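# Close the fridge door with all items stored upright

## Task

Get the refrigerator door fully closed, with the carton and all three bottles inside it and every bottle standing on its base. It fails if a glass bottle drops any real distance, if the door is swung open or closed violently, or if the robot tips over or finishes leaning. Anything held in place only by the robot at the end does not count.

## Robot and tools

ROBOT. A Hello Robot Stretch 3 with one arm: a two-wheel base (0.33 m long, 0.34 m wide), a lift that slides up a mast, and a telescoping arm that reaches out to the robot's right side. The arm cannot reach forward; to shift the gripper forward or back you drive the base. The base cannot move sideways. Turning on the spot pivots about the point midway between the drive wheels, 0.05 m behind the front edge. With the arm retracted and the wrist folded, a turn sweeps a 0.28 m radius; an unfolded, level wrist reaches beyond that circle.

FRAMES. Base frame: origin on the floor between the drive wheels, x forward, y left, z up. hand_pose is reported in it, at the point where closed fingertips meet; with all wrist joints at zero that frame's x points up, y back along the arm toward the mast, z toward the rear. Odometry frame is the base frame at the start; heading is positive to the left, -3.142 to 3.142.

execute_actions takes "actions", a list run in order. Each action is {"robot": ..., "steps": n, "until": ...}: n control steps (1 to 450, 30 per second, default 1). {"steps": n} alone waits. An empty list just returns the current state and images. If any action is invalid or out of range the whole call is rejected and nothing new starts.
"robot" may hold:
- "base": exactly one of {"translate_m": d} (metres, an offset straight ahead from where the base is when the command begins, forward positive, |d| at most 1) or {"rotate_rad": d} (radians, offset, counter-clockwise/left positive, |d| at most 3.2).
- "joints": absolute targets by name, each a single number: lift_m 0 to 1.1 (arm height on mast); arm_m 0 to 0.52 (extension); wrist_yaw_rad -1.345 to 4.42 (0 along the arm, positive swings toward the front, 3.0 folds over the base); wrist_pitch_rad -1.57 to 0.451 (0 level, negative tips fingertips down); wrist_roll_rad -2.911 to 2.911 (0 fingers side by side, level); gripper_m -0.089 to 0.179 (wider is higher; the real fingertip gap is smaller by about 0.007 nearly shut, 0.025 wide open, zero below 0.007); head_pan_rad -3.953 to 1.73 (0 forward, positive left, -1.57 looks along the arm); head_tilt_rad -1.53 to 0.419 (negative down). Unnamed joints keep their goals.
- "contact_limits": {"arm_m": effort %} (1 to 100), sent with an arm_m goal; the arm halts with contact_stop near that effort. Smaller is softer; too small halts immediately.
- a list of up to 8 such commands, or {"pause_s": s} (up to 15), executed in sequence; the next starts only when the previous finished done (off_target also passes for base and gripper).
- {"stop": true}: brakes everything and clears the queue.
Motions continue across calls and while you think. A new command overrides at once and discards any older queue.
"until" ends the action early once all listed conditions hold. {"robot": {"status": "ended"}} waits until nothing is moving and no queue runs. Fields can be compared, e.g. {"lift_m": [">", 0.3]} or {"base_status": ["!=", "moving"]}; operators =, !=, <, <=, >, >=. {"any": {"status": "ended"}} fires when one motion ends. Avoid "=" on readings.

zoom_image: {"camera": one of head_camera, nav_camera, wrist_camera, "region": [x0, y0, x1, y1]} in pixels of that camera's last image, top-left origin, at most 504 by 504. head_camera and nav_camera move with the head; wrist_camera rides on the gripper.

finished_scene: {"scene": n}, the current scene's number; ends it irreversibly and reports success.

RESULTS. Each shows one instant plus an image per camera. base_status shows progress as (translate_m done of goal). joint_goals, joint_status, measured_speeds (units per second), refusals, queue (idle/running/done/dropped/stopped), queue_left. Status words: moving, done (within tolerance), off_target (stuck short, may still push), contact_stop (lift/arm hit something and went slack until next command), time_out, stopped, not_commanded, torque_fault (wrist servo off about 10 s; limp, goals refused). Lines starting refused:, dropped:, replaced: explain problems; on_its_own reports goals the robot changed, slack or off joints, efforts outside rest range, and base tilt beyond 3 degrees. base_tilt gives forward/right lean in degrees. motor_effort in %, peak in brackets; readings are biased and noisy. lidar_m: 12 distances in 30-degree sectors counter-clockwise from straight ahead (4th left, 7th behind, 10th right), in a plane 0.17 m up; misses glass. wrist_depth_mm and head_depth_mm: 7x7 grids of median depth.

SPEED. Base is fast (0.30 m/s, 1.9 rad/s) only with lift_m under 0.30, arm_m under 0.03 and wrist_yaw_rad over 2.54; otherwise 0.10 m/s, 0.63 rad/s.

GRIPPER. Close below the object's width to grip; open at least 0.02 above the touch value to release. Readings and done do not prove a grasp. Overly hard squeezes get relaxed by a stall guard, so objects may slip; resend a different value to regrip.

SAFETY. Fold or unfold the wrist only with lift_m 0.32 to 0.95, pitch -0.4, roll near 0; once folded the lift can go to 0.25. With yaw below -0.4 keep pitch at -0.5 or lower. Pushing something rigid with the gripper higher than about 0.45 m can tip the robot; higher contact limits make this worse, as does pushing again after a contact_stop. Don't drive while gripping or hooking something fixed. If the base snags, reverse the last motion in small steps; if leaning, free the gripper, and lower lift_m to about 0.2 if still tilted. Base and wrist have no contact stop. Move the door smoothly, never fast, and lower bottles gently. Let all motion end before finishing; loose objects may be nudged occasionally.

Each tool is called after ">>>" as a command line: name --argument value for each argument, lists and objects as JSON in quotes; but a table of rows of numbers goes row by row, as --pt "numbers of a row", without its own name.

## Session

>>> execute_actions --actions '[]'

Scene clock: 0.00 s.
robot.base_odometry: x=+0.000 y=+0.000 heading=+0.000 (m, m, rad; robot's odometry frame)
robot.turned_by_wheels: +0.000 (rad since the last result)
robot.turned_by_imu: +0.000 (rad since the last result)
robot.base_tilt: forward=+1.1 right=+1.0 (deg)
robot.lidar_m: 1.27 2.18 2.99 2.32 1.79 2.65 2.05 1.41 1.42 1.27 1.09 1.08
robot.head_depth_mm: 1215 1201 1195 1180 1172 1157 1148 / 1332 1317 1304 1290 1274 1258 1248 / 1471 1456 1438 1419 1404 1386 1377 / 1638 1618 1605 1584 1557 1540 1531 / 1801 1813 1802 1775 1742 1732 1711 / 1883 2114 2048 2008 2004 1961 1943 / 1886 2470 2440 2372 2343 2295 2216
robot.base_status: not_commanded
robot.joint_positions: lift_m=+0.561 arm_m=+0.003 wrist_yaw_rad=+2.837 wrist_pitch_rad=-0.629 wrist_roll_rad=-0.015 gripper_m=+0.037 head_pan_rad=+0.018 head_tilt_rad=+0.006
robot.joint_goals: lift_m=+0.561 arm_m=+0.003 wrist_yaw_rad=+2.837 wrist_pitch_rad=-0.629 wrist_roll_rad=-0.015 gripper_m=+0.037 head_pan_rad=+0.018 head_tilt_rad=+0.006
robot.joint_status: lift_m=not_commanded arm_m=not_commanded wrist_yaw_rad=not_commanded wrist_pitch_rad=not_commanded wrist_roll_rad=not_commanded gripper_m=not_commanded head_pan_rad=not_commanded head_tilt_rad=not_commanded
robot.measured_speeds: translate_m=+0.000 rotate_rad=+0.000 lift_m=+0.000 arm_m=+0.000 wrist_yaw_rad=+0.000 wrist_pitch_rad=+0.000 wrist_roll_rad=+0.000 head_pan_rad=+0.000 head_tilt_rad=+0.000
robot: refusals=0 queue=idle queue_left=0
robot.motor_effort: left_wheel=+0 right_wheel=+0 lift_m=+38 arm_m=+0 wrist_yaw_rad=+1 wrist_pitch_rad=+5 wrist_roll_rad=+0 gripper_m=+0 head_pan_rad=+0 head_tilt_rad=+3 (%)
robot.hand_pose: x=+0.0367 y=+0.0363 z=+0.5296 quat_wxyz=(+0.318, +0.693, +0.117, +0.637) (m; robot's base frame)
robot.wrist_depth_mm: - - - - - - - / - - - - - - - / - - - - - - - / 947 993 967 951 963 966 949 / 829 - 847 825 833 816 839 / 732 714 - 727 754 726 719 / 656 645 - 678 653 647 647
pictures: head_camera (sideways: a quarter turn clockwise sets it upright), nav_camera (sideways: a quarter turn counterclockwise sets it upright), wrist_camera
Images, in order (width x height): head_camera 896x504, nav_camera 672x504, wrist_camera 644x364.

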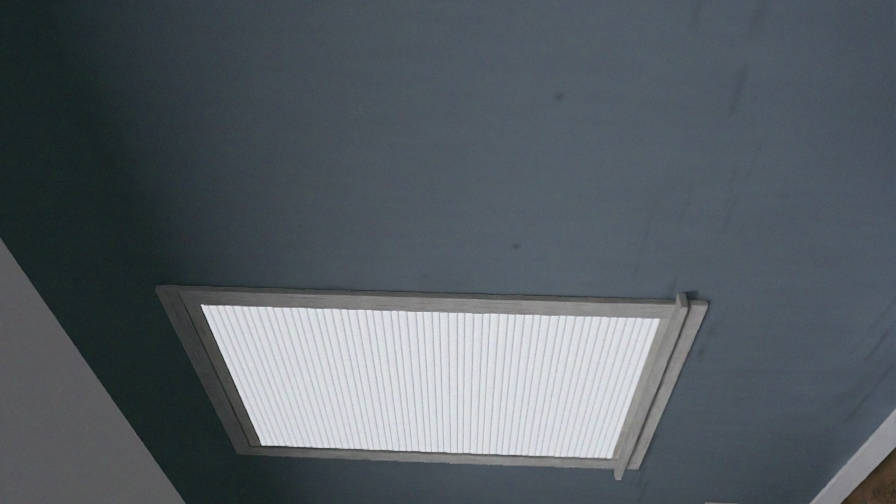

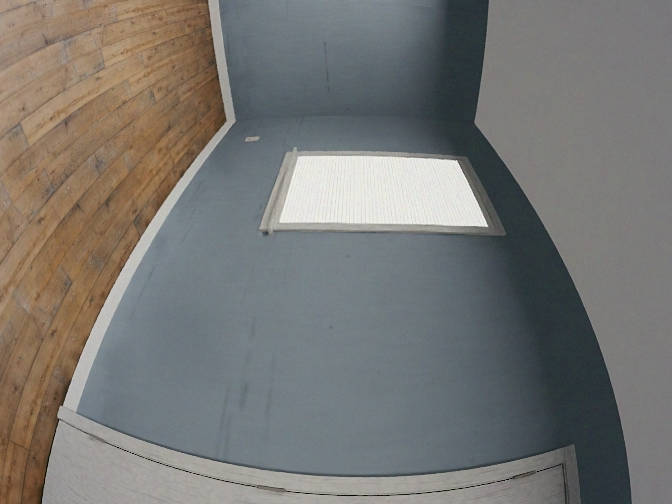

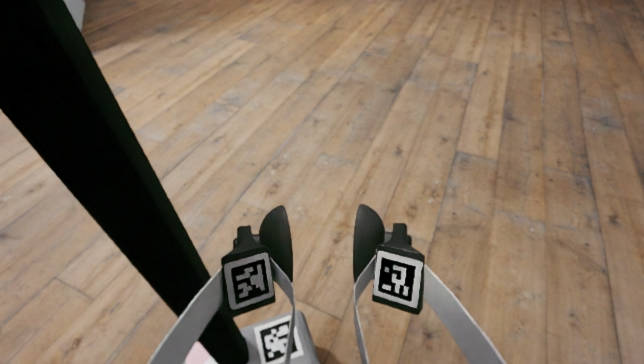

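>>> execute_actions --actions '[{"robot":{"joints":{"head_pan_rad":1.7,"head_tilt_rad":-0.3}},"steps":200,"until":{"robot":{"status":"ended"}}}]'

>>> execute_actions --actions '[{"robot":{"joints":{"head_pan_rad":-2.9}},"steps":300,"until":{"robot":{"status":"ended"}}}]'

Scene clock: 1.80 s.
robot.base_odometry: x=+0.000 y=+0.000 heading=+0.000 (m, m, rad; robot's odometry frame)
robot.turned_by_wheels: +0.000 (rad since the last result)
robot.turned_by_imu: +0.000 (rad since the last result)
robot.base_tilt: forward=+1.2 right=+1.0 (deg)
robot.lidar_m: 1.26 2.17 2.99 2.33 1.79 2.65 2.05 1.41 1.42 1.26 1.09 1.08
robot.head_depth_mm: 3205 3347 3464 3558 2990 2133 1630 / 3399 3633 3746 3842 2993 2126 1627 / 3184 3364 3479 3721 2989 2101 1638 / 2922 3123 3215 3432 2991 2120 1634 / 2728 2849 2294 2377 2425 2027 1626 / 1612 2383 2445 2362 2444 2016 1630 / 2373 2432 2545 2621 - - -
robot.base_status: not_commanded
robot.joint_positions: lift_m=+0.561 arm_m=+0.003 wrist_yaw_rad=+2.837 wrist_pitch_rad=-0.629 wrist_roll_rad=-0.015 gripper_m=+0.037 head_pan_rad=+1.693 head_tilt_rad=-0.296
robot.joint_goals: lift_m=+0.561 arm_m=+0.003 wrist_yaw_rad=+2.837 wrist_pitch_rad=-0.629 wrist_roll_rad=-0.015 gripper_m=+0.037 head_pan_rad=+1.700 head_tilt_rad=-0.300
robot.joint_status: lift_m=not_commanded arm_m=not_commanded wrist_yaw_rad=not_commanded wrist_pitch_rad=not_commanded wrist_roll_rad=not_commanded gripper_m=not_commanded head_pan_rad=done head_tilt_rad=done
robot.measured_speeds: translate_m=+0.000 rotate_rad=+0.000 lift_m=+0.000 arm_m=+0.000 wrist_yaw_rad=+0.000 wrist_pitch_rad=+0.000 wrist_roll_rad=+0.000 head_pan_rad=+0.000 head_tilt_rad=+0.000
robot: refusals=0 queue=done queue_left=0
robot.motor_effort: left_wheel=+0(0) right_wheel=+0(0) lift_m=+38(38) arm_m=+0(0) wrist_yaw_rad=+1(1) wrist_pitch_rad=+5(5) wrist_roll_rad=+0(0) gripper_m=+0(0) head_pan_rad=+3(27) head_tilt_rad=-3(34) (%)
robot.hand_pose: x=+0.0367 y=+0.0363 z=+0.5296 quat_wxyz=(+0.318, +0.693, +0.117, +0.637) (m; robot's base frame)
robot.wrist_depth_mm: - - - - - - - / - - - - - - - / - - - - - - - / 962 986 953 947 948 953 933 / 840 - 857 821 845 824 831 / 736 725 - 743 739 723 722 / 652 644 - 670 661 643 637
pictures: head_camera (sideways: a quarter turn clockwise sets it upright), nav_camera (sideways: a quarter turn counterclockwise sets it upright), wrist_camera
camera_calibration (this result's frames):
head_camera: T_world_to_cam=[[0.0495084, -0.241685, -0.969091, 1.27513], [-0.982119, -0.188234, -0.00322965, 0.0129286], [-0.181635, 0.951922, -0.246683, 0.279047], [0, 0, 0, 1]] pos_world=[0.000252663, 0.044982, 1.30459]
nav_camera: T_world_to_cam=[[-0.0477683, 0.337845, 0.939989, -1.18363], [0.991165, 0.132611, 0.00270688, 0.043845], [-0.123738, 0.931813, -0.341194, 0.402095], [0, 0, 0, 1]] pos_world=[-0.050243, 0.0193908, 1.24967]
wrist_camera: T_world_to_cam=[[0.95122, -0.308512, -0.00139071, -0.024378], [-0.224908, -0.690348, -0.687631, 0.427201], [0.211182, 0.654401, -0.726059, 0.519472], [0, 0, 0, 1]] pos_world=[0.00956646, -0.0525465, 0.67089]
Images, in order (width x height): head_camera 896x504, nav_camera 672x504, wrist_camera 644x364.

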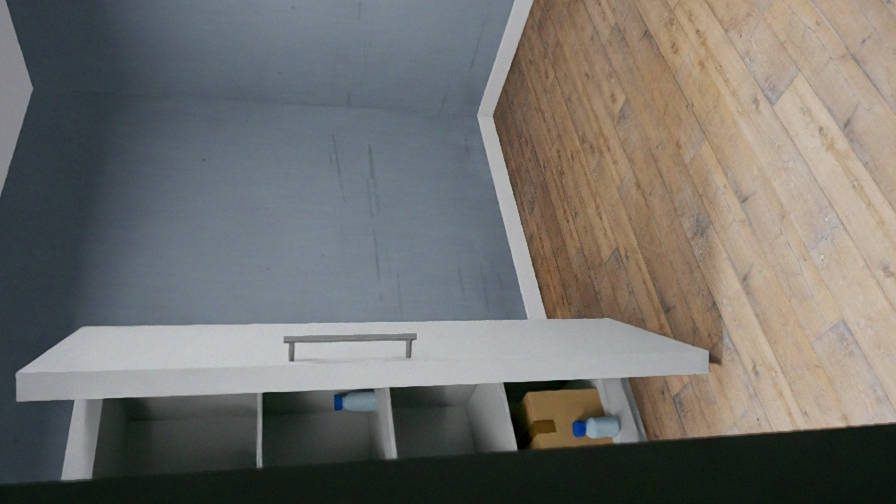

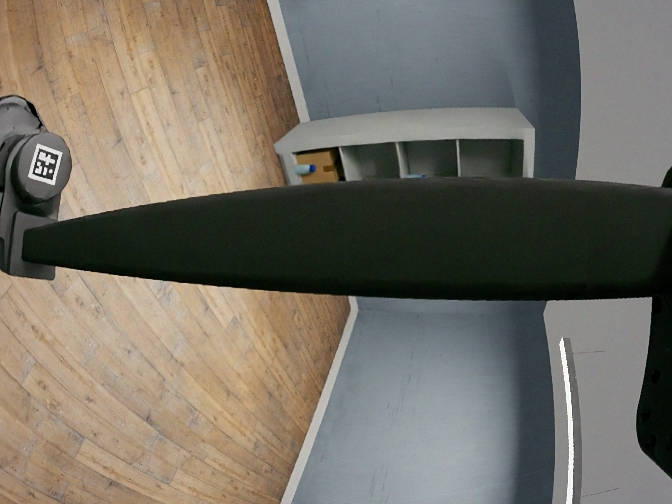

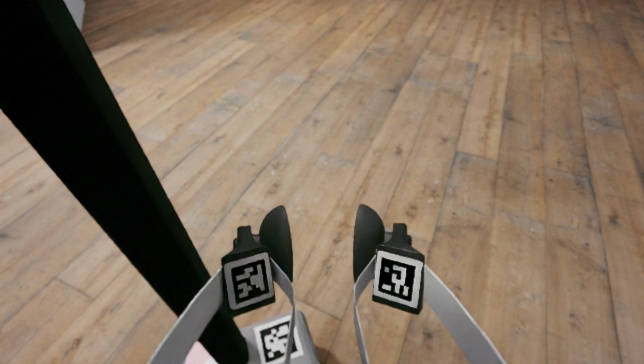

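Scene clock: 4.60 s.
robot.base_odometry: x=+0.000 y=+0.000 heading=+0.000 (m, m, rad; robot's odometry frame)
robot.turned_by_wheels: +0.000 (rad since the last result)
robot.turned_by_imu: +0.001 (rad since the last result)
robot.base_tilt: forward=+1.2 right=+1.0 (deg)
robot.lidar_m: 1.26 2.18 2.99 2.32 1.79 2.65 2.05 1.41 1.42 1.26 1.09 1.08
robot.head_depth_mm: 2122 2255 2383 2532 2635 2124 1631 / 2001 2097 2219 2355 2509 2121 1636 / 1899 1981 2065 2174 2323 2119 1625 / 1793 1879 1959 1369 2160 2112 1627 / 1692 1771 1839 1361 1963 1890 1631 / 1622 1685 1751 1357 1908 1964 1627 / 1543 1601 1665 1349 1813 1883 1620
robot.base_status: not_commanded
robot.joint_positions: lift_m=+0.561 arm_m=+0.003 wrist_yaw_rad=+2.837 wrist_pitch_rad=-0.629 wrist_roll_rad=-0.015 gripper_m=+0.037 head_pan_rad=-2.893 head_tilt_rad=-0.296
robot.joint_goals: lift_m=+0.561 arm_m=+0.003 wrist_yaw_rad=+2.837 wrist_pitch_rad=-0.629 wrist_roll_rad=-0.015 gripper_m=+0.037 head_pan_rad=-2.900 head_tilt_rad=-0.300
robot.joint_status: lift_m=not_commanded arm_m=not_commanded wrist_yaw_rad=not_commanded wrist_pitch_rad=not_commanded wrist_roll_rad=not_commanded gripper_m=not_commanded head_pan_rad=done head_tilt_rad=done
robot.measured_speeds: translate_m=+0.000 rotate_rad=+0.000 lift_m=+0.000 arm_m=+0.000 wrist_yaw_rad=+0.000 wrist_pitch_rad=+0.000 wrist_roll_rad=+0.000 head_pan_rad=+0.000 head_tilt_rad=+0.000
robot: refusals=0 queue=done queue_left=0
robot.motor_effort: left_wheel=+0(1) right_wheel=+0(0) lift_m=+38(39) arm_m=+0(0) wrist_yaw_rad=+1(1) wrist_pitch_rad=+5(5) wrist_roll_rad=+0(0) gripper_m=+0(0) head_pan_rad=-2(26) head_tilt_rad=-3(3) (%)
robot.hand_pose: x=+0.0367 y=+0.0363 z=+0.5296 quat_wxyz=(+0.318, +0.693, +0.117, +0.637) (m; robot's base frame)
robot.wrist_depth_mm: - - - - - - - / - - - - - - - / - - - - - - - / 977 977 968 973 951 954 959 / 838 - 861 823 831 832 824 / 729 720 - 713 736 728 713 / 654 650 - 658 638 638 651
pictures: head_camera (sideways: a quarter turn clockwise sets it upright), nav_camera (sideways: a quarter turn counterclockwise sets it upright), wrist_camera
camera_calibration (this result's frames):
head_camera: T_world_to_cam=[[0.233666, 0.0797366, -0.969042, 1.27394], [0.310982, -0.95041, -0.00321627, 0.00502328], [-0.921244, -0.300603, -0.246875, 0.283809], [0, 0, 0, 1]] pos_world=[-0.0377812, -0.0114917, 1.30458]
nav_camera: T_world_to_cam=[[-0.329267, -0.0901754, 0.939921, -1.18182], [-0.25695, 0.966421, 0.00270469, 0.0514614], [-0.908603, -0.240622, -0.341381, 0.407125], [0, 0, 0, 1]] pos_world=[-0.00599627, -0.0583411, 1.24966]
wrist_camera: T_world_to_cam=[[0.95122, -0.308512, -0.00139073, -0.024378], [-0.224908, -0.690348, -0.687631, 0.427201], [0.211182, 0.654401, -0.726059, 0.519472], [0, 0, 0, 1]] pos_world=[0.00956646, -0.0525465, 0.67089]
Images, in order (width x height): head_camera 896x504, nav_camera 672x504, wrist_camera 644x364.

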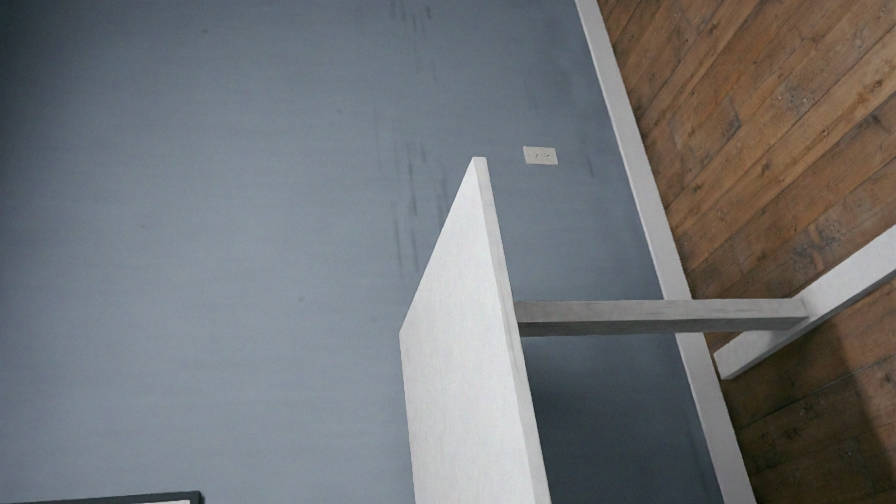

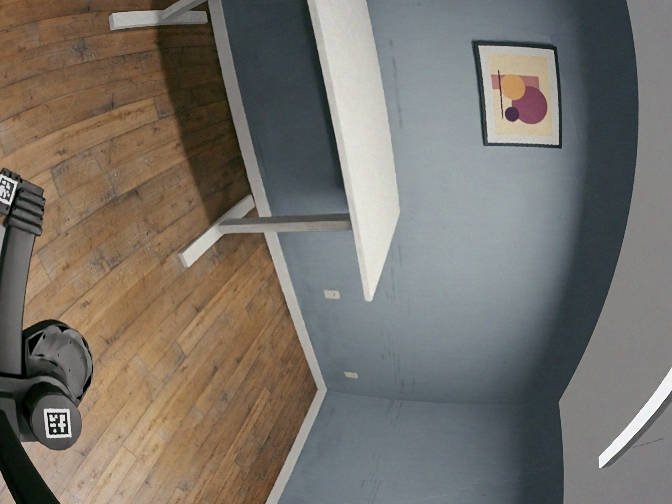

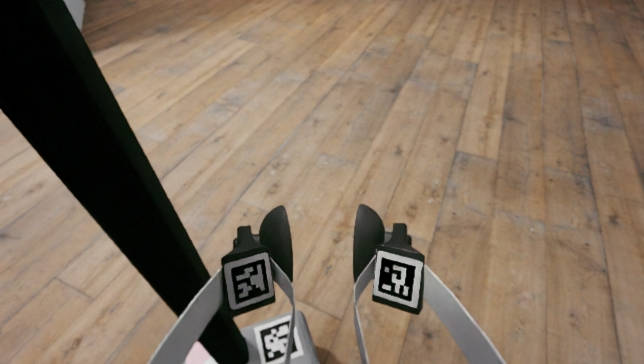

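>>> execute_actions --actions '[{"robot":[{"joints":{"head_pan_rad":-0.3,"head_tilt_rad":-0.5,"wrist_pitch_rad":-0.4,"wrist_yaw_rad":3.0,"lift_m":0.27}},{"base":{"rotate_rad":2.3}},{"base":{"translate_m":1}}],"steps":450,"until":{"robot":{"status":"ended"}}}]'

Scene clock: 15.87 s.
robot.base_odometry: x=-0.666 y=+0.746 heading=+2.300 (m, m, rad; robot's odometry frame)
robot.turned_by_wheels: +2.300 (rad since the last result)
robot.turned_by_imu: +2.342 (rad since the last result)
robot.base_tilt: forward=+1.2 right=+0.9 (deg)
robot.lidar_m: 1.65 1.69 1.93 1.82 1.87 2.11 2.08 2.15 2.80 2.92 0.96 1.04
robot.head_depth_mm: 1492 1592 1535 1695 1715 1666 1365 / 1058 1552 1412 1690 1575 1614 1370 / 1111 1180 1262 1363 1493 1600 1374 / 1399 1527 1653 1797 1897 1682 1374 / 1442 1555 1690 1829 1981 1672 1368 / 1403 1513 1620 1760 1904 1666 1369 / 1365 1464 1574 1705 1860 1664 1368
robot.base_status: done (translate_m +1.0000 of +1.0000)
robot.joint_positions: lift_m=+0.270 arm_m=+0.003 wrist_yaw_rad=+2.997 wrist_pitch_rad=-0.419 wrist_roll_rad=-0.015 gripper_m=+0.037 head_pan_rad=-0.307 head_tilt_rad=-0.495
robot.joint_goals: lift_m=+0.270 arm_m=+0.003 wrist_yaw_rad=+3.000 wrist_pitch_rad=-0.400 wrist_roll_rad=-0.015 gripper_m=+0.037 head_pan_rad=-0.300 head_tilt_rad=-0.500
robot.joint_status: lift_m=done arm_m=not_commanded wrist_yaw_rad=done wrist_pitch_rad=done wrist_roll_rad=not_commanded gripper_m=not_commanded head_pan_rad=done head_tilt_rad=done
robot.measured_speeds: translate_m=+0.000 rotate_rad=+0.000 lift_m=+0.000 arm_m=+0.000 wrist_yaw_rad=+0.000 wrist_pitch_rad=+0.000 wrist_roll_rad=+0.000 head_pan_rad=+0.000 head_tilt_rad=+0.000
robot: refusals=0 queue=done queue_left=0
robot.motor_effort: left_wheel=-4(14) right_wheel=+2(8) lift_m=+26(38) arm_m=+0(1) wrist_yaw_rad=+3(6) wrist_pitch_rad=+7(8) wrist_roll_rad=+0(0) gripper_m=+0(1) head_pan_rad=+2(26) head_tilt_rad=-4(29) (%)
robot.hand_pose: x=+0.0110 y=+0.0741 z=+0.2828 quat_wxyz=(+0.196, +0.695, +0.099, +0.685) (m; robot's base frame)
robot.wrist_depth_mm: - - - - - - - / - - - - - - - / 985 - 980 958 948 964 944 / 740 731 738 728 737 720 715 / 595 596 - 595 599 579 578 / 502 511 - 511 505 490 492 / 443 - - - 422 423 418
pictures: head_camera (sideways: a quarter turn clockwise sets it upright), nav_camera (sideways: a quarter turn counterclockwise sets it upright), wrist_camera
camera_calibration (this result's frames):
head_camera: T_world_to_cam=[[-0.418092, 0.111817, -0.901497, 1.18974], [0.237919, 0.971232, 0.0101255, -0.0118997], [0.876695, -0.210249, -0.432668, 0.514635], [0, 0, 0, 1]] pos_world=[0.0490728, -0.0132734, 1.29533]
nav_camera: T_world_to_cam=[[0.497557, -0.151089, 0.854172, -1.075], [-0.291307, -0.956629, 0.00047531, 0.0545738], [0.817054, -0.249063, -0.519991, 0.629017], [0, 0, 0, 1]] pos_world=[0.0368285, 0.0464519, 1.24529]
wrist_camera: T_world_to_cam=[[0.988435, -0.151615, -0.00316609, -0.0000812201], [-0.088468, -0.559548, -0.824063, 0.305288], [0.123169, 0.814812, -0.56649, 0.264896], [0, 0, 0, 1]] pos_world=[-0.00553833, -0.0450294, 0.401637]
Images, in order (width x height): head_camera 896x504, nav_camera 672x504, wrist_camera 644x364.

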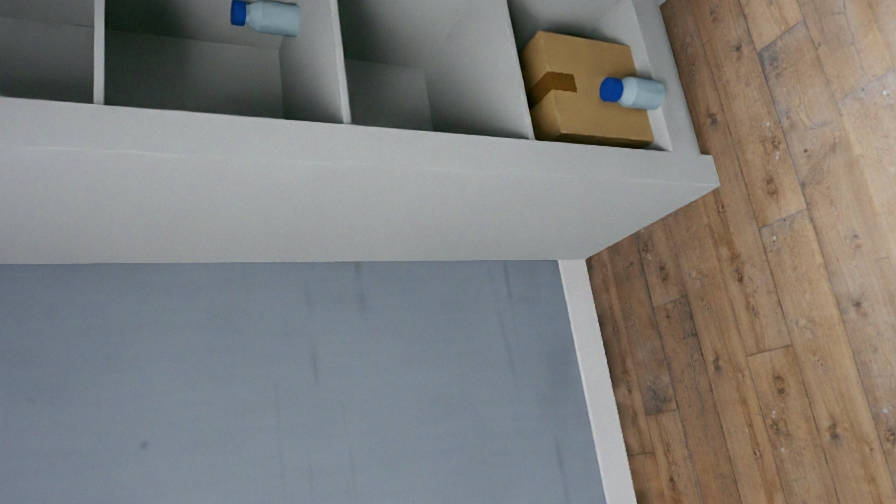

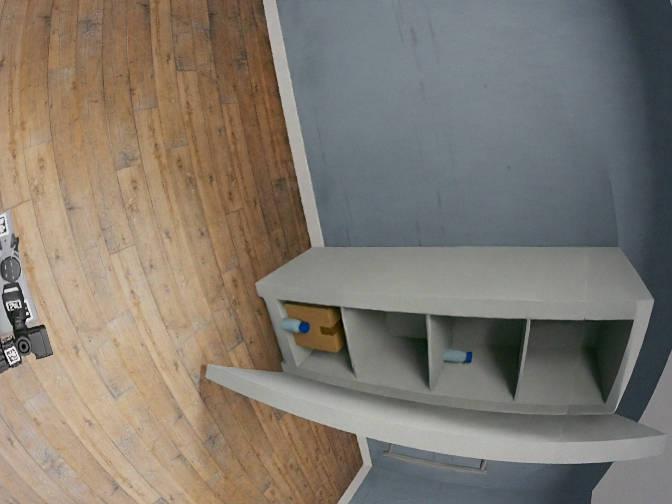

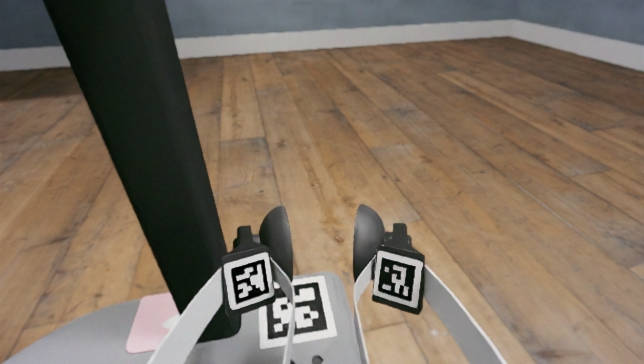

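>>> execute_actions --actions '[{"robot":{"joints":{"head_pan_rad":-1.0,"head_tilt_rad":-0.75},"base":{"translate_m":0.6}},"steps":450,"until":{"robot":{"status":"ended"}}}]'

Scene clock: 19.67 s.
robot.base_odometry: x=-1.066 y=+1.193 heading=+2.300 (m, m, rad; robot's odometry frame)
robot.turned_by_wheels: +0.000 (rad since the last result)
robot.turned_by_imu: +0.005 (rad since the last result)
robot.base_tilt: forward=+1.2 right=+1.0 (deg)
robot.lidar_m: 1.06 1.08 1.42 1.86 1.71 2.49 2.67 2.75 3.04 0.69 0.75 0.71
robot.head_depth_mm: 774 829 887 955 1031 1153 1190 / 922 994 1078 1179 1299 1342 1192 / 992 1113 1261 1442 1587 1375 1192 / 1042 1095 1337 1294 1404 1370 1202 / 1078 1041 1383 1140 1104 1299 1198 / 614 677 755 878 1092 1324 1199 / 594 686 808 982 1255 1386 1204
robot.base_status: done (translate_m +0.6000 of +0.6000)
robot.joint_positions: lift_m=+0.270 arm_m=+0.003 wrist_yaw_rad=+2.998 wrist_pitch_rad=-0.419 wrist_roll_rad=-0.015 gripper_m=+0.037 head_pan_rad=-0.993 head_tilt_rad=-0.741
robot.joint_goals: lift_m=+0.270 arm_m=+0.003 wrist_yaw_rad=+3.000 wrist_pitch_rad=-0.400 wrist_roll_rad=-0.015 gripper_m=+0.037 head_pan_rad=-1.000 head_tilt_rad=-0.750
robot.joint_status: lift_m=done arm_m=not_commanded wrist_yaw_rad=done wrist_pitch_rad=done wrist_roll_rad=not_commanded gripper_m=not_commanded head_pan_rad=done head_tilt_rad=done
robot.measured_speeds: translate_m=+0.000 rotate_rad=+0.000 lift_m=+0.000 arm_m=+0.000 wrist_yaw_rad=+0.000 wrist_pitch_rad=+0.000 wrist_roll_rad=+0.000 head_pan_rad=+0.000 head_tilt_rad=+0.000
robot: refusals=0 queue=done queue_left=0
robot.motor_effort: left_wheel=-4(12) right_wheel=+2(6) lift_m=+26(25) arm_m=+0(0) wrist_yaw_rad=+3(3) wrist_pitch_rad=+7(7) wrist_roll_rad=+0(0) gripper_m=+1(0) head_pan_rad=-3(29) head_tilt_rad=-6(33) (%)
robot.hand_pose: x=+0.0110 y=+0.0742 z=+0.2829 quat_wxyz=(+0.196, +0.695, +0.099, +0.685) (m; robot's base frame)
robot.wrist_depth_mm: - - - - - - - / - - - - - - - / 998 - 965 947 945 947 926 / 751 725 740 733 725 721 725 / 603 584 - 587 593 583 574 / 498 498 - 513 504 490 488 / 443 - - - 424 418 420
pictures: head_camera (sideways: a quarter turn clockwise sets it upright), nav_camera (sideways: a quarter turn counterclockwise sets it upright), wrist_camera
camera_calibration (this result's frames):
head_camera: T_world_to_cam=[[-0.365416, 0.524518, -0.768994, 1.01664], [0.80191, 0.596876, 0.0260617, -0.0360814], [0.472664, -0.60714, -0.638725, 0.78519], [0, 0, 0, 1]] pos_world=[0.0293007, -0.0349905, 1.28425]
nav_camera: T_world_to_cam=[[0.394271, -0.59338, 0.701748, -0.875678], [-0.83164, -0.55531, -0.00230546, 0.0614898], [0.391056, -0.582693, -0.712421, 0.881941], [0, 0, 0, 1]] pos_world=[0.0515039, 0.0284372, 1.24296]
wrist_camera: T_world_to_cam=[[0.988443, -0.151561, -0.00316695, -0.0000727368], [-0.0884226, -0.55945, -0.824134, 0.305332], [0.123135, 0.81489, -0.566385, 0.264863], [0, 0, 0, 1]] pos_world=[-0.00554375, -0.0450276, 0.401649]
Images, in order (width x height): head_camera 896x504, nav_camera 672x504, wrist_camera 644x364.

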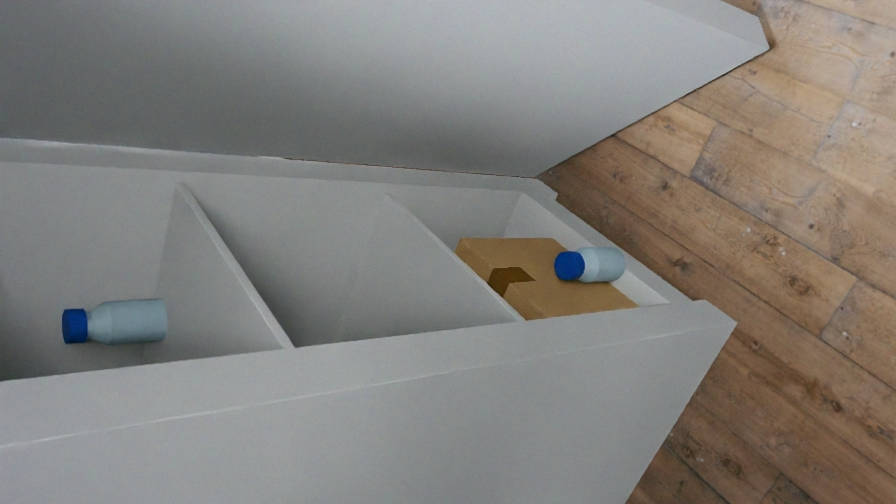

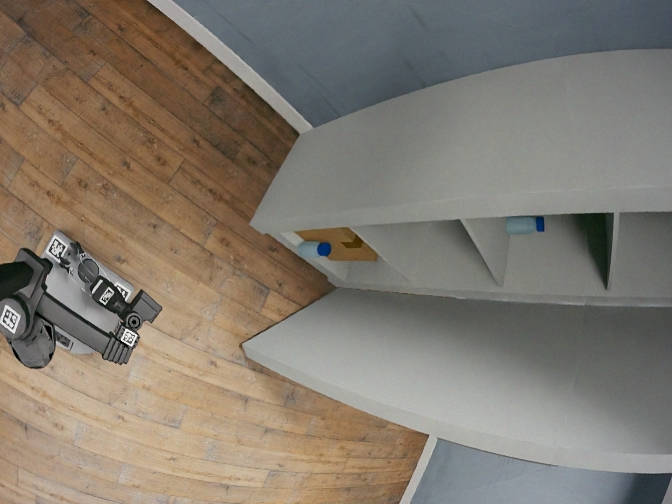

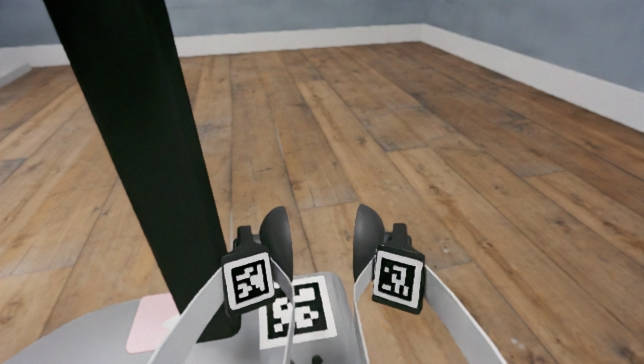

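>>> execute_actions --actions '[{"robot":[{"joints":{"head_pan_rad":0,"head_tilt_rad":-0.9},"base":{"translate_m":-0.45}},{"base":{"rotate_rad":-1.54}},{"base":{"translate_m":1}},{"base":{"translate_m":0.12}},{"base":{"rotate_rad":1.85}},{"joints":{"lift_m":0.33}}],"steps":450,"until":{"robot":{"status":"ended"}}},{"steps":100,"until":{"robot":{"status":"ended"}}},{"robot":{"base":{"translate_m":0.75}},"steps":450,"until":{"robot":{"status":"ended"}}}]'

Scene clock: 44.70 s.
robot.base_odometry: x=-0.601 y=+2.010 heading=+2.610 (m, m, rad; robot's odometry frame)
robot.turned_by_wheels: +0.310 (rad since the last result)
robot.turned_by_imu: +0.332 (rad since the last result)
robot.base_tilt: forward=+1.2 right=+1.0 (deg)
robot.lidar_m: - 0.15 0.21 2.62 3.18 2.94 2.95 2.31 2.00 1.64 0.19 0.15
robot.head_depth_mm: - - - - - - 372 / - - - - - - 384 / - - - - - - 398 / - - - - - 297 414 / - - - - - 299 432 / - - - - - 304 452 / - - - - - 313 474
robot.base_status: done (translate_m +0.7500 of +0.7500)
robot.joint_positions: lift_m=+0.330 arm_m=+0.003 wrist_yaw_rad=+2.998 wrist_pitch_rad=-0.419 wrist_roll_rad=-0.015 gripper_m=+0.037 head_pan_rad=-0.006 head_tilt_rad=-0.891
robot.joint_goals: lift_m=+0.330 arm_m=+0.003 wrist_yaw_rad=+3.000 wrist_pitch_rad=-0.400 wrist_roll_rad=-0.015 gripper_m=+0.037 head_pan_rad=+0.000 head_tilt_rad=-0.900
robot.joint_status: lift_m=done arm_m=not_commanded wrist_yaw_rad=done wrist_pitch_rad=done wrist_roll_rad=not_commanded gripper_m=not_commanded head_pan_rad=done head_tilt_rad=done
robot.measured_speeds: translate_m=+0.000 rotate_rad=+0.000 lift_m=+0.000 arm_m=+0.000 wrist_yaw_rad=+0.000 wrist_pitch_rad=+0.000 wrist_roll_rad=+0.000 head_pan_rad=+0.000 head_tilt_rad=+0.000
robot: refusals=0 queue=done queue_left=0
robot.motor_effort: left_wheel=-3(72) right_wheel=+1(7) lift_m=+49(52) arm_m=-1(1) wrist_yaw_rad=+2(3) wrist_pitch_rad=+7(7) wrist_roll_rad=+0(0) gripper_m=+0(0) head_pan_rad=+2(28) head_tilt_rad=-6(28) (%)
robot.hand_pose: x=+0.0109 y=+0.0742 z=+0.3421 quat_wxyz=(+0.196, +0.695, +0.099, +0.685) (m; robot's base frame)
robot.wrist_depth_mm: - - - - 356 210 148 / - - - - 366 214 150 / - - - - 378 217 152 / 871 845 858 829 392 221 153 / 695 689 - 685 363 225 156 / 574 576 - 574 338 228 158 / 495 505 - - 460 218 159
pictures: head_camera (sideways: a quarter turn clockwise sets it upright), nav_camera (sideways: a quarter turn counterclockwise sets it upright), wrist_camera
camera_calibration (this result's frames):
head_camera: T_world_to_cam=[[-0.746981, -0.0151955, -0.664672, 0.883014], [-0.0515153, 0.998056, 0.0350775, -0.042607], [0.662847, 0.060443, -0.746312, 0.923961], [0, 0, 0, 1]] pos_world=[0.0449553, 0.000095052, 1.27797]
nav_camera: T_world_to_cam=[[0.809449, 0.00138924, 0.587188, -0.72894], [0.00457834, -0.999982, -0.00394544, 0.0585233], [0.587172, 0.00588198, -0.809441, 1.0069], [0, 0, 0, 1]] pos_world=[-0.00145406, 0.0536123, 1.24329]
wrist_camera: T_world_to_cam=[[0.988452, -0.151503, -0.00316876, 0.000118621], [-0.0883652, -0.559282, -0.824254, 0.354184], [0.123105, 0.815016, -0.566211, 0.298362], [0, 0, 0, 1]] pos_world=[-0.00554949, -0.045063, 0.460874]
Images, in order (width x height): head_camera 896x504, nav_camera 672x504, wrist_camera 644x364.

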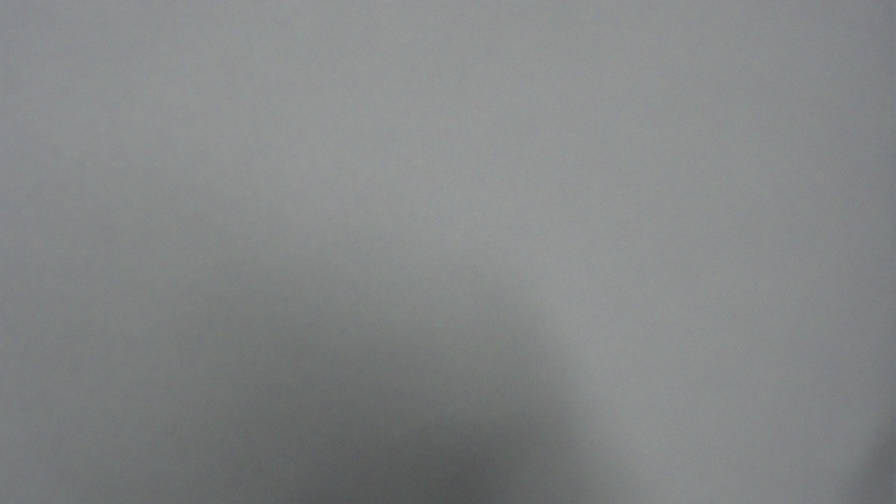

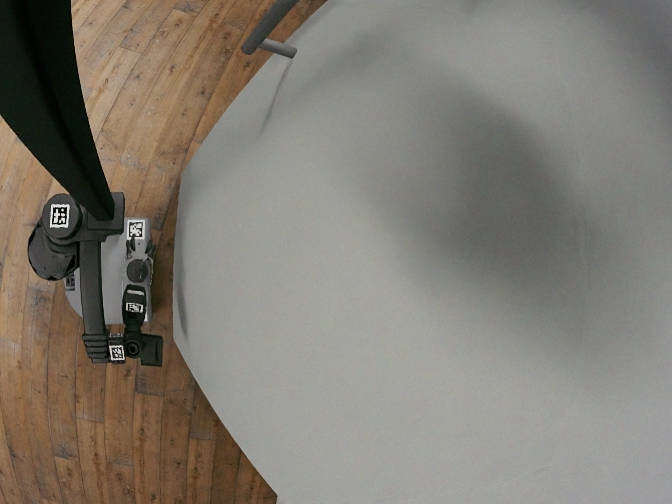

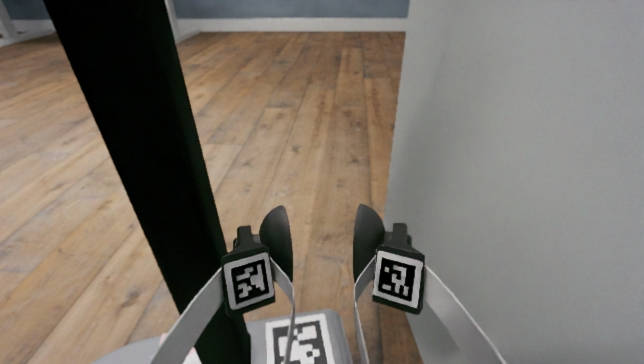

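>>> execute_actions --actions '[{"robot":[{"base":{"rotate_rad":-0.2}},{"base":{"translate_m":0.06}}],"steps":200,"until":{"robot":{"status":"ended"}}}]'

>>> execute_actions --actions '[{"robot":[{"base":{"translate_m":-0.4},"joints":{"lift_m":0.27,"head_pan_rad":-2.1}},{"base":{"rotate_rad":1.5}},{"base":{"translate_m":0.8}}],"steps":450,"until":{"robot":{"status":"ended"}}}]'

Scene clock: 47.63 s.
robot.base_odometry: x=-0.645 y=+2.050 heading=+2.410 (m, m, rad; robot's odometry frame)
robot.turned_by_wheels: -0.200 (rad since the last result)
robot.turned_by_imu: -0.202 (rad since the last result)
robot.base_tilt: forward=+1.2 right=+1.0 (deg)
robot.lidar_m: - - 0.15 0.37 2.92 3.07 2.99 2.68 2.04 1.99 0.16 0.15
robot.head_depth_mm: - - - - - - 322 / - - - - - - 320 / - - - - - - 319 / - - - - - - 319 / - - - - - - 318 / - - - - - - 318 / - - - - - - 319
robot.base_status: done (translate_m +0.0600 of +0.0600)
robot.joint_positions: lift_m=+0.330 arm_m=+0.003 wrist_yaw_rad=+2.998 wrist_pitch_rad=-0.419 wrist_roll_rad=-0.015 gripper_m=+0.037 head_pan_rad=-0.006 head_tilt_rad=-0.891
robot.joint_goals: lift_m=+0.330 arm_m=+0.003 wrist_yaw_rad=+3.000 wrist_pitch_rad=-0.400 wrist_roll_rad=-0.015 gripper_m=+0.037 head_pan_rad=+0.000 head_tilt_rad=-0.900
robot.joint_status: lift_m=done arm_m=not_commanded wrist_yaw_rad=done wrist_pitch_rad=done wrist_roll_rad=not_commanded gripper_m=not_commanded head_pan_rad=done head_tilt_rad=done
robot.measured_speeds: translate_m=+0.000 rotate_rad=+0.000 lift_m=+0.000 arm_m=+0.000 wrist_yaw_rad=+0.000 wrist_pitch_rad=+0.000 wrist_roll_rad=+0.000 head_pan_rad=+0.000 head_tilt_rad=+0.000
robot: refusals=0 queue=done queue_left=0
robot.motor_effort: left_wheel=+3(12) right_wheel=-2(3) lift_m=+50(51) arm_m=-1(2) wrist_yaw_rad=+3(2) wrist_pitch_rad=+7(7) wrist_roll_rad=+0(0) gripper_m=+1(1) head_pan_rad=+2(2) head_tilt_rad=-6(6) (%)
robot.hand_pose: x=+0.0109 y=+0.0742 z=+0.3421 quat_wxyz=(+0.196, +0.695, +0.099, +0.685) (m; robot's base frame)
robot.wrist_depth_mm: - - - - 227 144 107 / - - - - 235 149 109 / - - - - 247 153 111 / 842 844 854 796 259 158 113 / 686 678 - 655 243 163 116 / 577 570 - 562 235 167 118 / 488 507 - - 307 162 121
pictures: head_camera (sideways: a quarter turn clockwise sets it upright), nav_camera (sideways: a quarter turn counterclockwise sets it upright), wrist_camera
camera_calibration (this result's frames):
head_camera: T_world_to_cam=[[-0.746981, -0.0151958, -0.664672, 0.883014], [-0.0515158, 0.998056, 0.0350775, -0.042607], [0.662847, 0.0604433, -0.746312, 0.923961], [0, 0, 0, 1]] pos_world=[0.0449553, 0.0000950725, 1.27797]
nav_camera: T_world_to_cam=[[0.809449, 0.00138966, 0.587188, -0.72894], [0.00457886, -0.999982, -0.00394544, 0.0585233], [0.587172, 0.00588229, -0.809441, 1.0069], [0, 0, 0, 1]] pos_world=[-0.00145409, 0.0536123, 1.24329]
wrist_camera: T_world_to_cam=[[0.988452, -0.151503, -0.00316875, 0.000118501], [-0.0883653, -0.559282, -0.824254, 0.354184], [0.123105, 0.815016, -0.566211, 0.298363], [0, 0, 0, 1]] pos_world=[-0.00554947, -0.0450636, 0.460874]
Images, in order (width x height): head_camera 896x504, nav_camera 672x504, wrist_camera 644x364.

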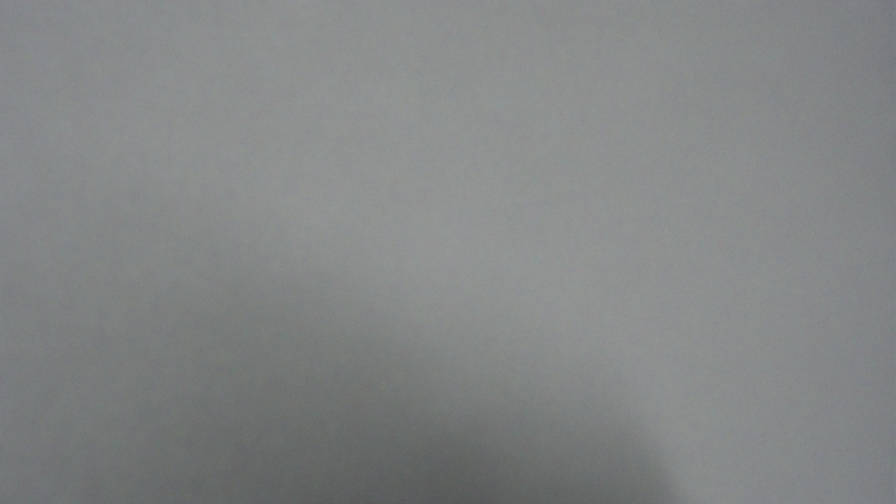

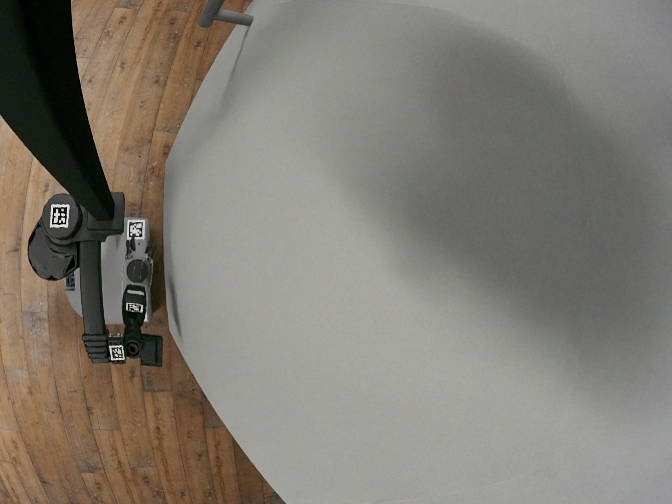

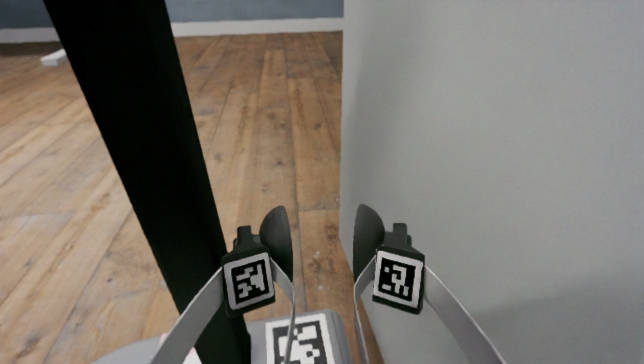

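Scene clock: 57.70 s.
robot.base_odometry: x=-0.923 y=+1.226 heading=-2.373 (m, m, rad; robot's odometry frame)
robot.turned_by_wheels: +1.500 (rad since the last result)
robot.turned_by_imu: +1.526 (rad since the last result)
robot.base_tilt: forward=+1.2 right=+1.0 (deg)
robot.lidar_m: 1.98 1.76 2.62 2.59 2.71 2.88 2.76 0.69 0.62 1.14 1.18 1.61
robot.head_depth_mm: 546 623 820 1062 1387 1269 1133 / 549 628 744 928 1255 1271 1135 / 627 712 819 970 1211 1277 1155 / 731 849 1011 1250 1430 1278 1154 / 894 1079 1347 1623 1460 1287 1147 / 1052 1199 1374 1586 1460 1290 1142 / 1011 1137 1303 1514 1475 1288 1148
robot.base_status: done (translate_m +0.8000 of +0.8000)
robot.joint_positions: lift_m=+0.270 arm_m=+0.003 wrist_yaw_rad=+2.998 wrist_pitch_rad=-0.419 wrist_roll_rad=-0.015 gripper_m=+0.037 head_pan_rad=-2.093 head_tilt_rad=-0.891
robot.joint_goals: lift_m=+0.270 arm_m=+0.003 wrist_yaw_rad=+3.000 wrist_pitch_rad=-0.400 wrist_roll_rad=-0.015 gripper_m=+0.037 head_pan_rad=-2.100 head_tilt_rad=-0.900
robot.joint_status: lift_m=done arm_m=not_commanded wrist_yaw_rad=done wrist_pitch_rad=done wrist_roll_rad=not_commanded gripper_m=not_commanded head_pan_rad=done head_tilt_rad=done
robot.measured_speeds: translate_m=+0.000 rotate_rad=+0.000 lift_m=+0.000 arm_m=+0.000 wrist_yaw_rad=+0.000 wrist_pitch_rad=+0.000 wrist_roll_rad=+0.000 head_pan_rad=+0.000 head_tilt_rad=+0.000
robot: refusals=0 queue=done queue_left=0
robot.motor_effort: left_wheel=-4(12) right_wheel=+2(8) lift_m=+25(47) arm_m=-2(1) wrist_yaw_rad=+2(2) wrist_pitch_rad=+7(7) wrist_roll_rad=+0(0) gripper_m=+0(0) head_pan_rad=-2(28) head_tilt_rad=-6(5) (%)
robot.hand_pose: x=+0.0109 y=+0.0742 z=+0.2829 quat_wxyz=(+0.196, +0.695, +0.098, +0.685) (m; robot's base frame)
robot.wrist_depth_mm: - - - - - - - / - - - - - - - / 995 - 980 955 958 931 932 / 744 728 736 735 735 718 720 / 597 609 - 583 599 580 580 / 495 500 - 510 499 493 489 / 441 - - - 427 419 420
pictures: head_camera (sideways: a quarter turn clockwise sets it upright), nav_camera (sideways: a quarter turn counterclockwise sets it upright), wrist_camera
camera_calibration (this result's frames):
head_camera: T_world_to_cam=[[0.355735, 0.657011, -0.664672, 0.876287], [0.893262, -0.448166, 0.0350775, -0.0483702], [-0.274837, -0.606204, -0.746312, 0.929681], [0, 0, 0, 1]] pos_world=[-0.0130087, -0.0338319, 1.27797]
nav_camera: T_world_to_cam=[[-0.398594, -0.704509, 0.587188, -0.721571], [-0.871754, 0.489929, -0.00394544, 0.0638689], [-0.284901, -0.513456, -0.809441, 1.01222], [0, 0, 0, 1]] pos_world=[0.0564474, -0.0199118, 1.24329]
wrist_camera: T_world_to_cam=[[0.988455, -0.15148, -0.00317018, -0.0000673937], [-0.0883369, -0.559174, -0.824331, 0.305424], [0.123097, 0.815094, -0.5661, 0.264819], [0, 0, 0, 1]] pos_world=[-0.00555166, -0.0450777, 0.401684]
Images, in order (width x height): head_camera 896x504, nav_camera 672x504, wrist_camera 644x364.

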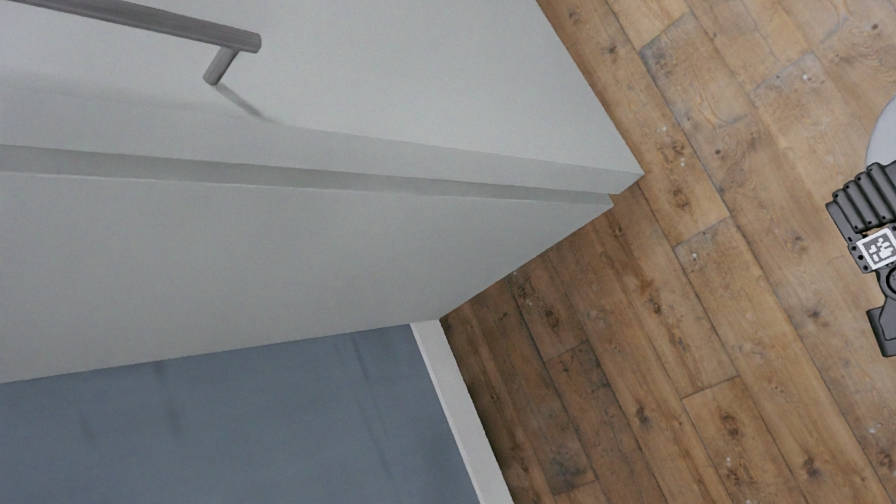

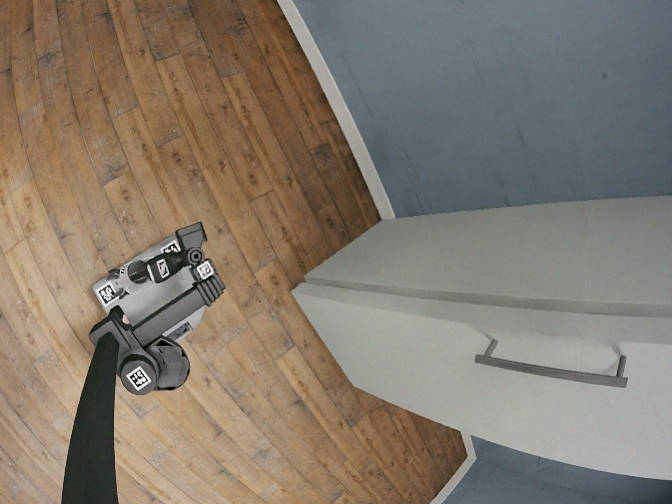

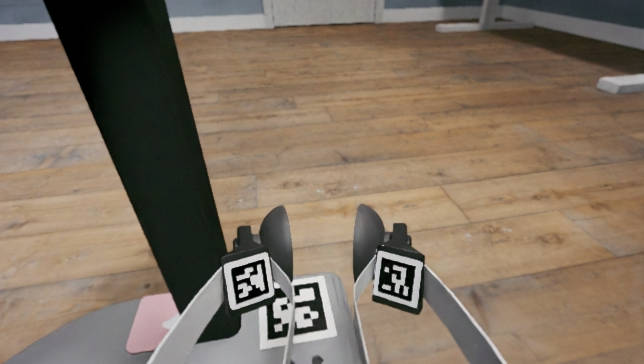

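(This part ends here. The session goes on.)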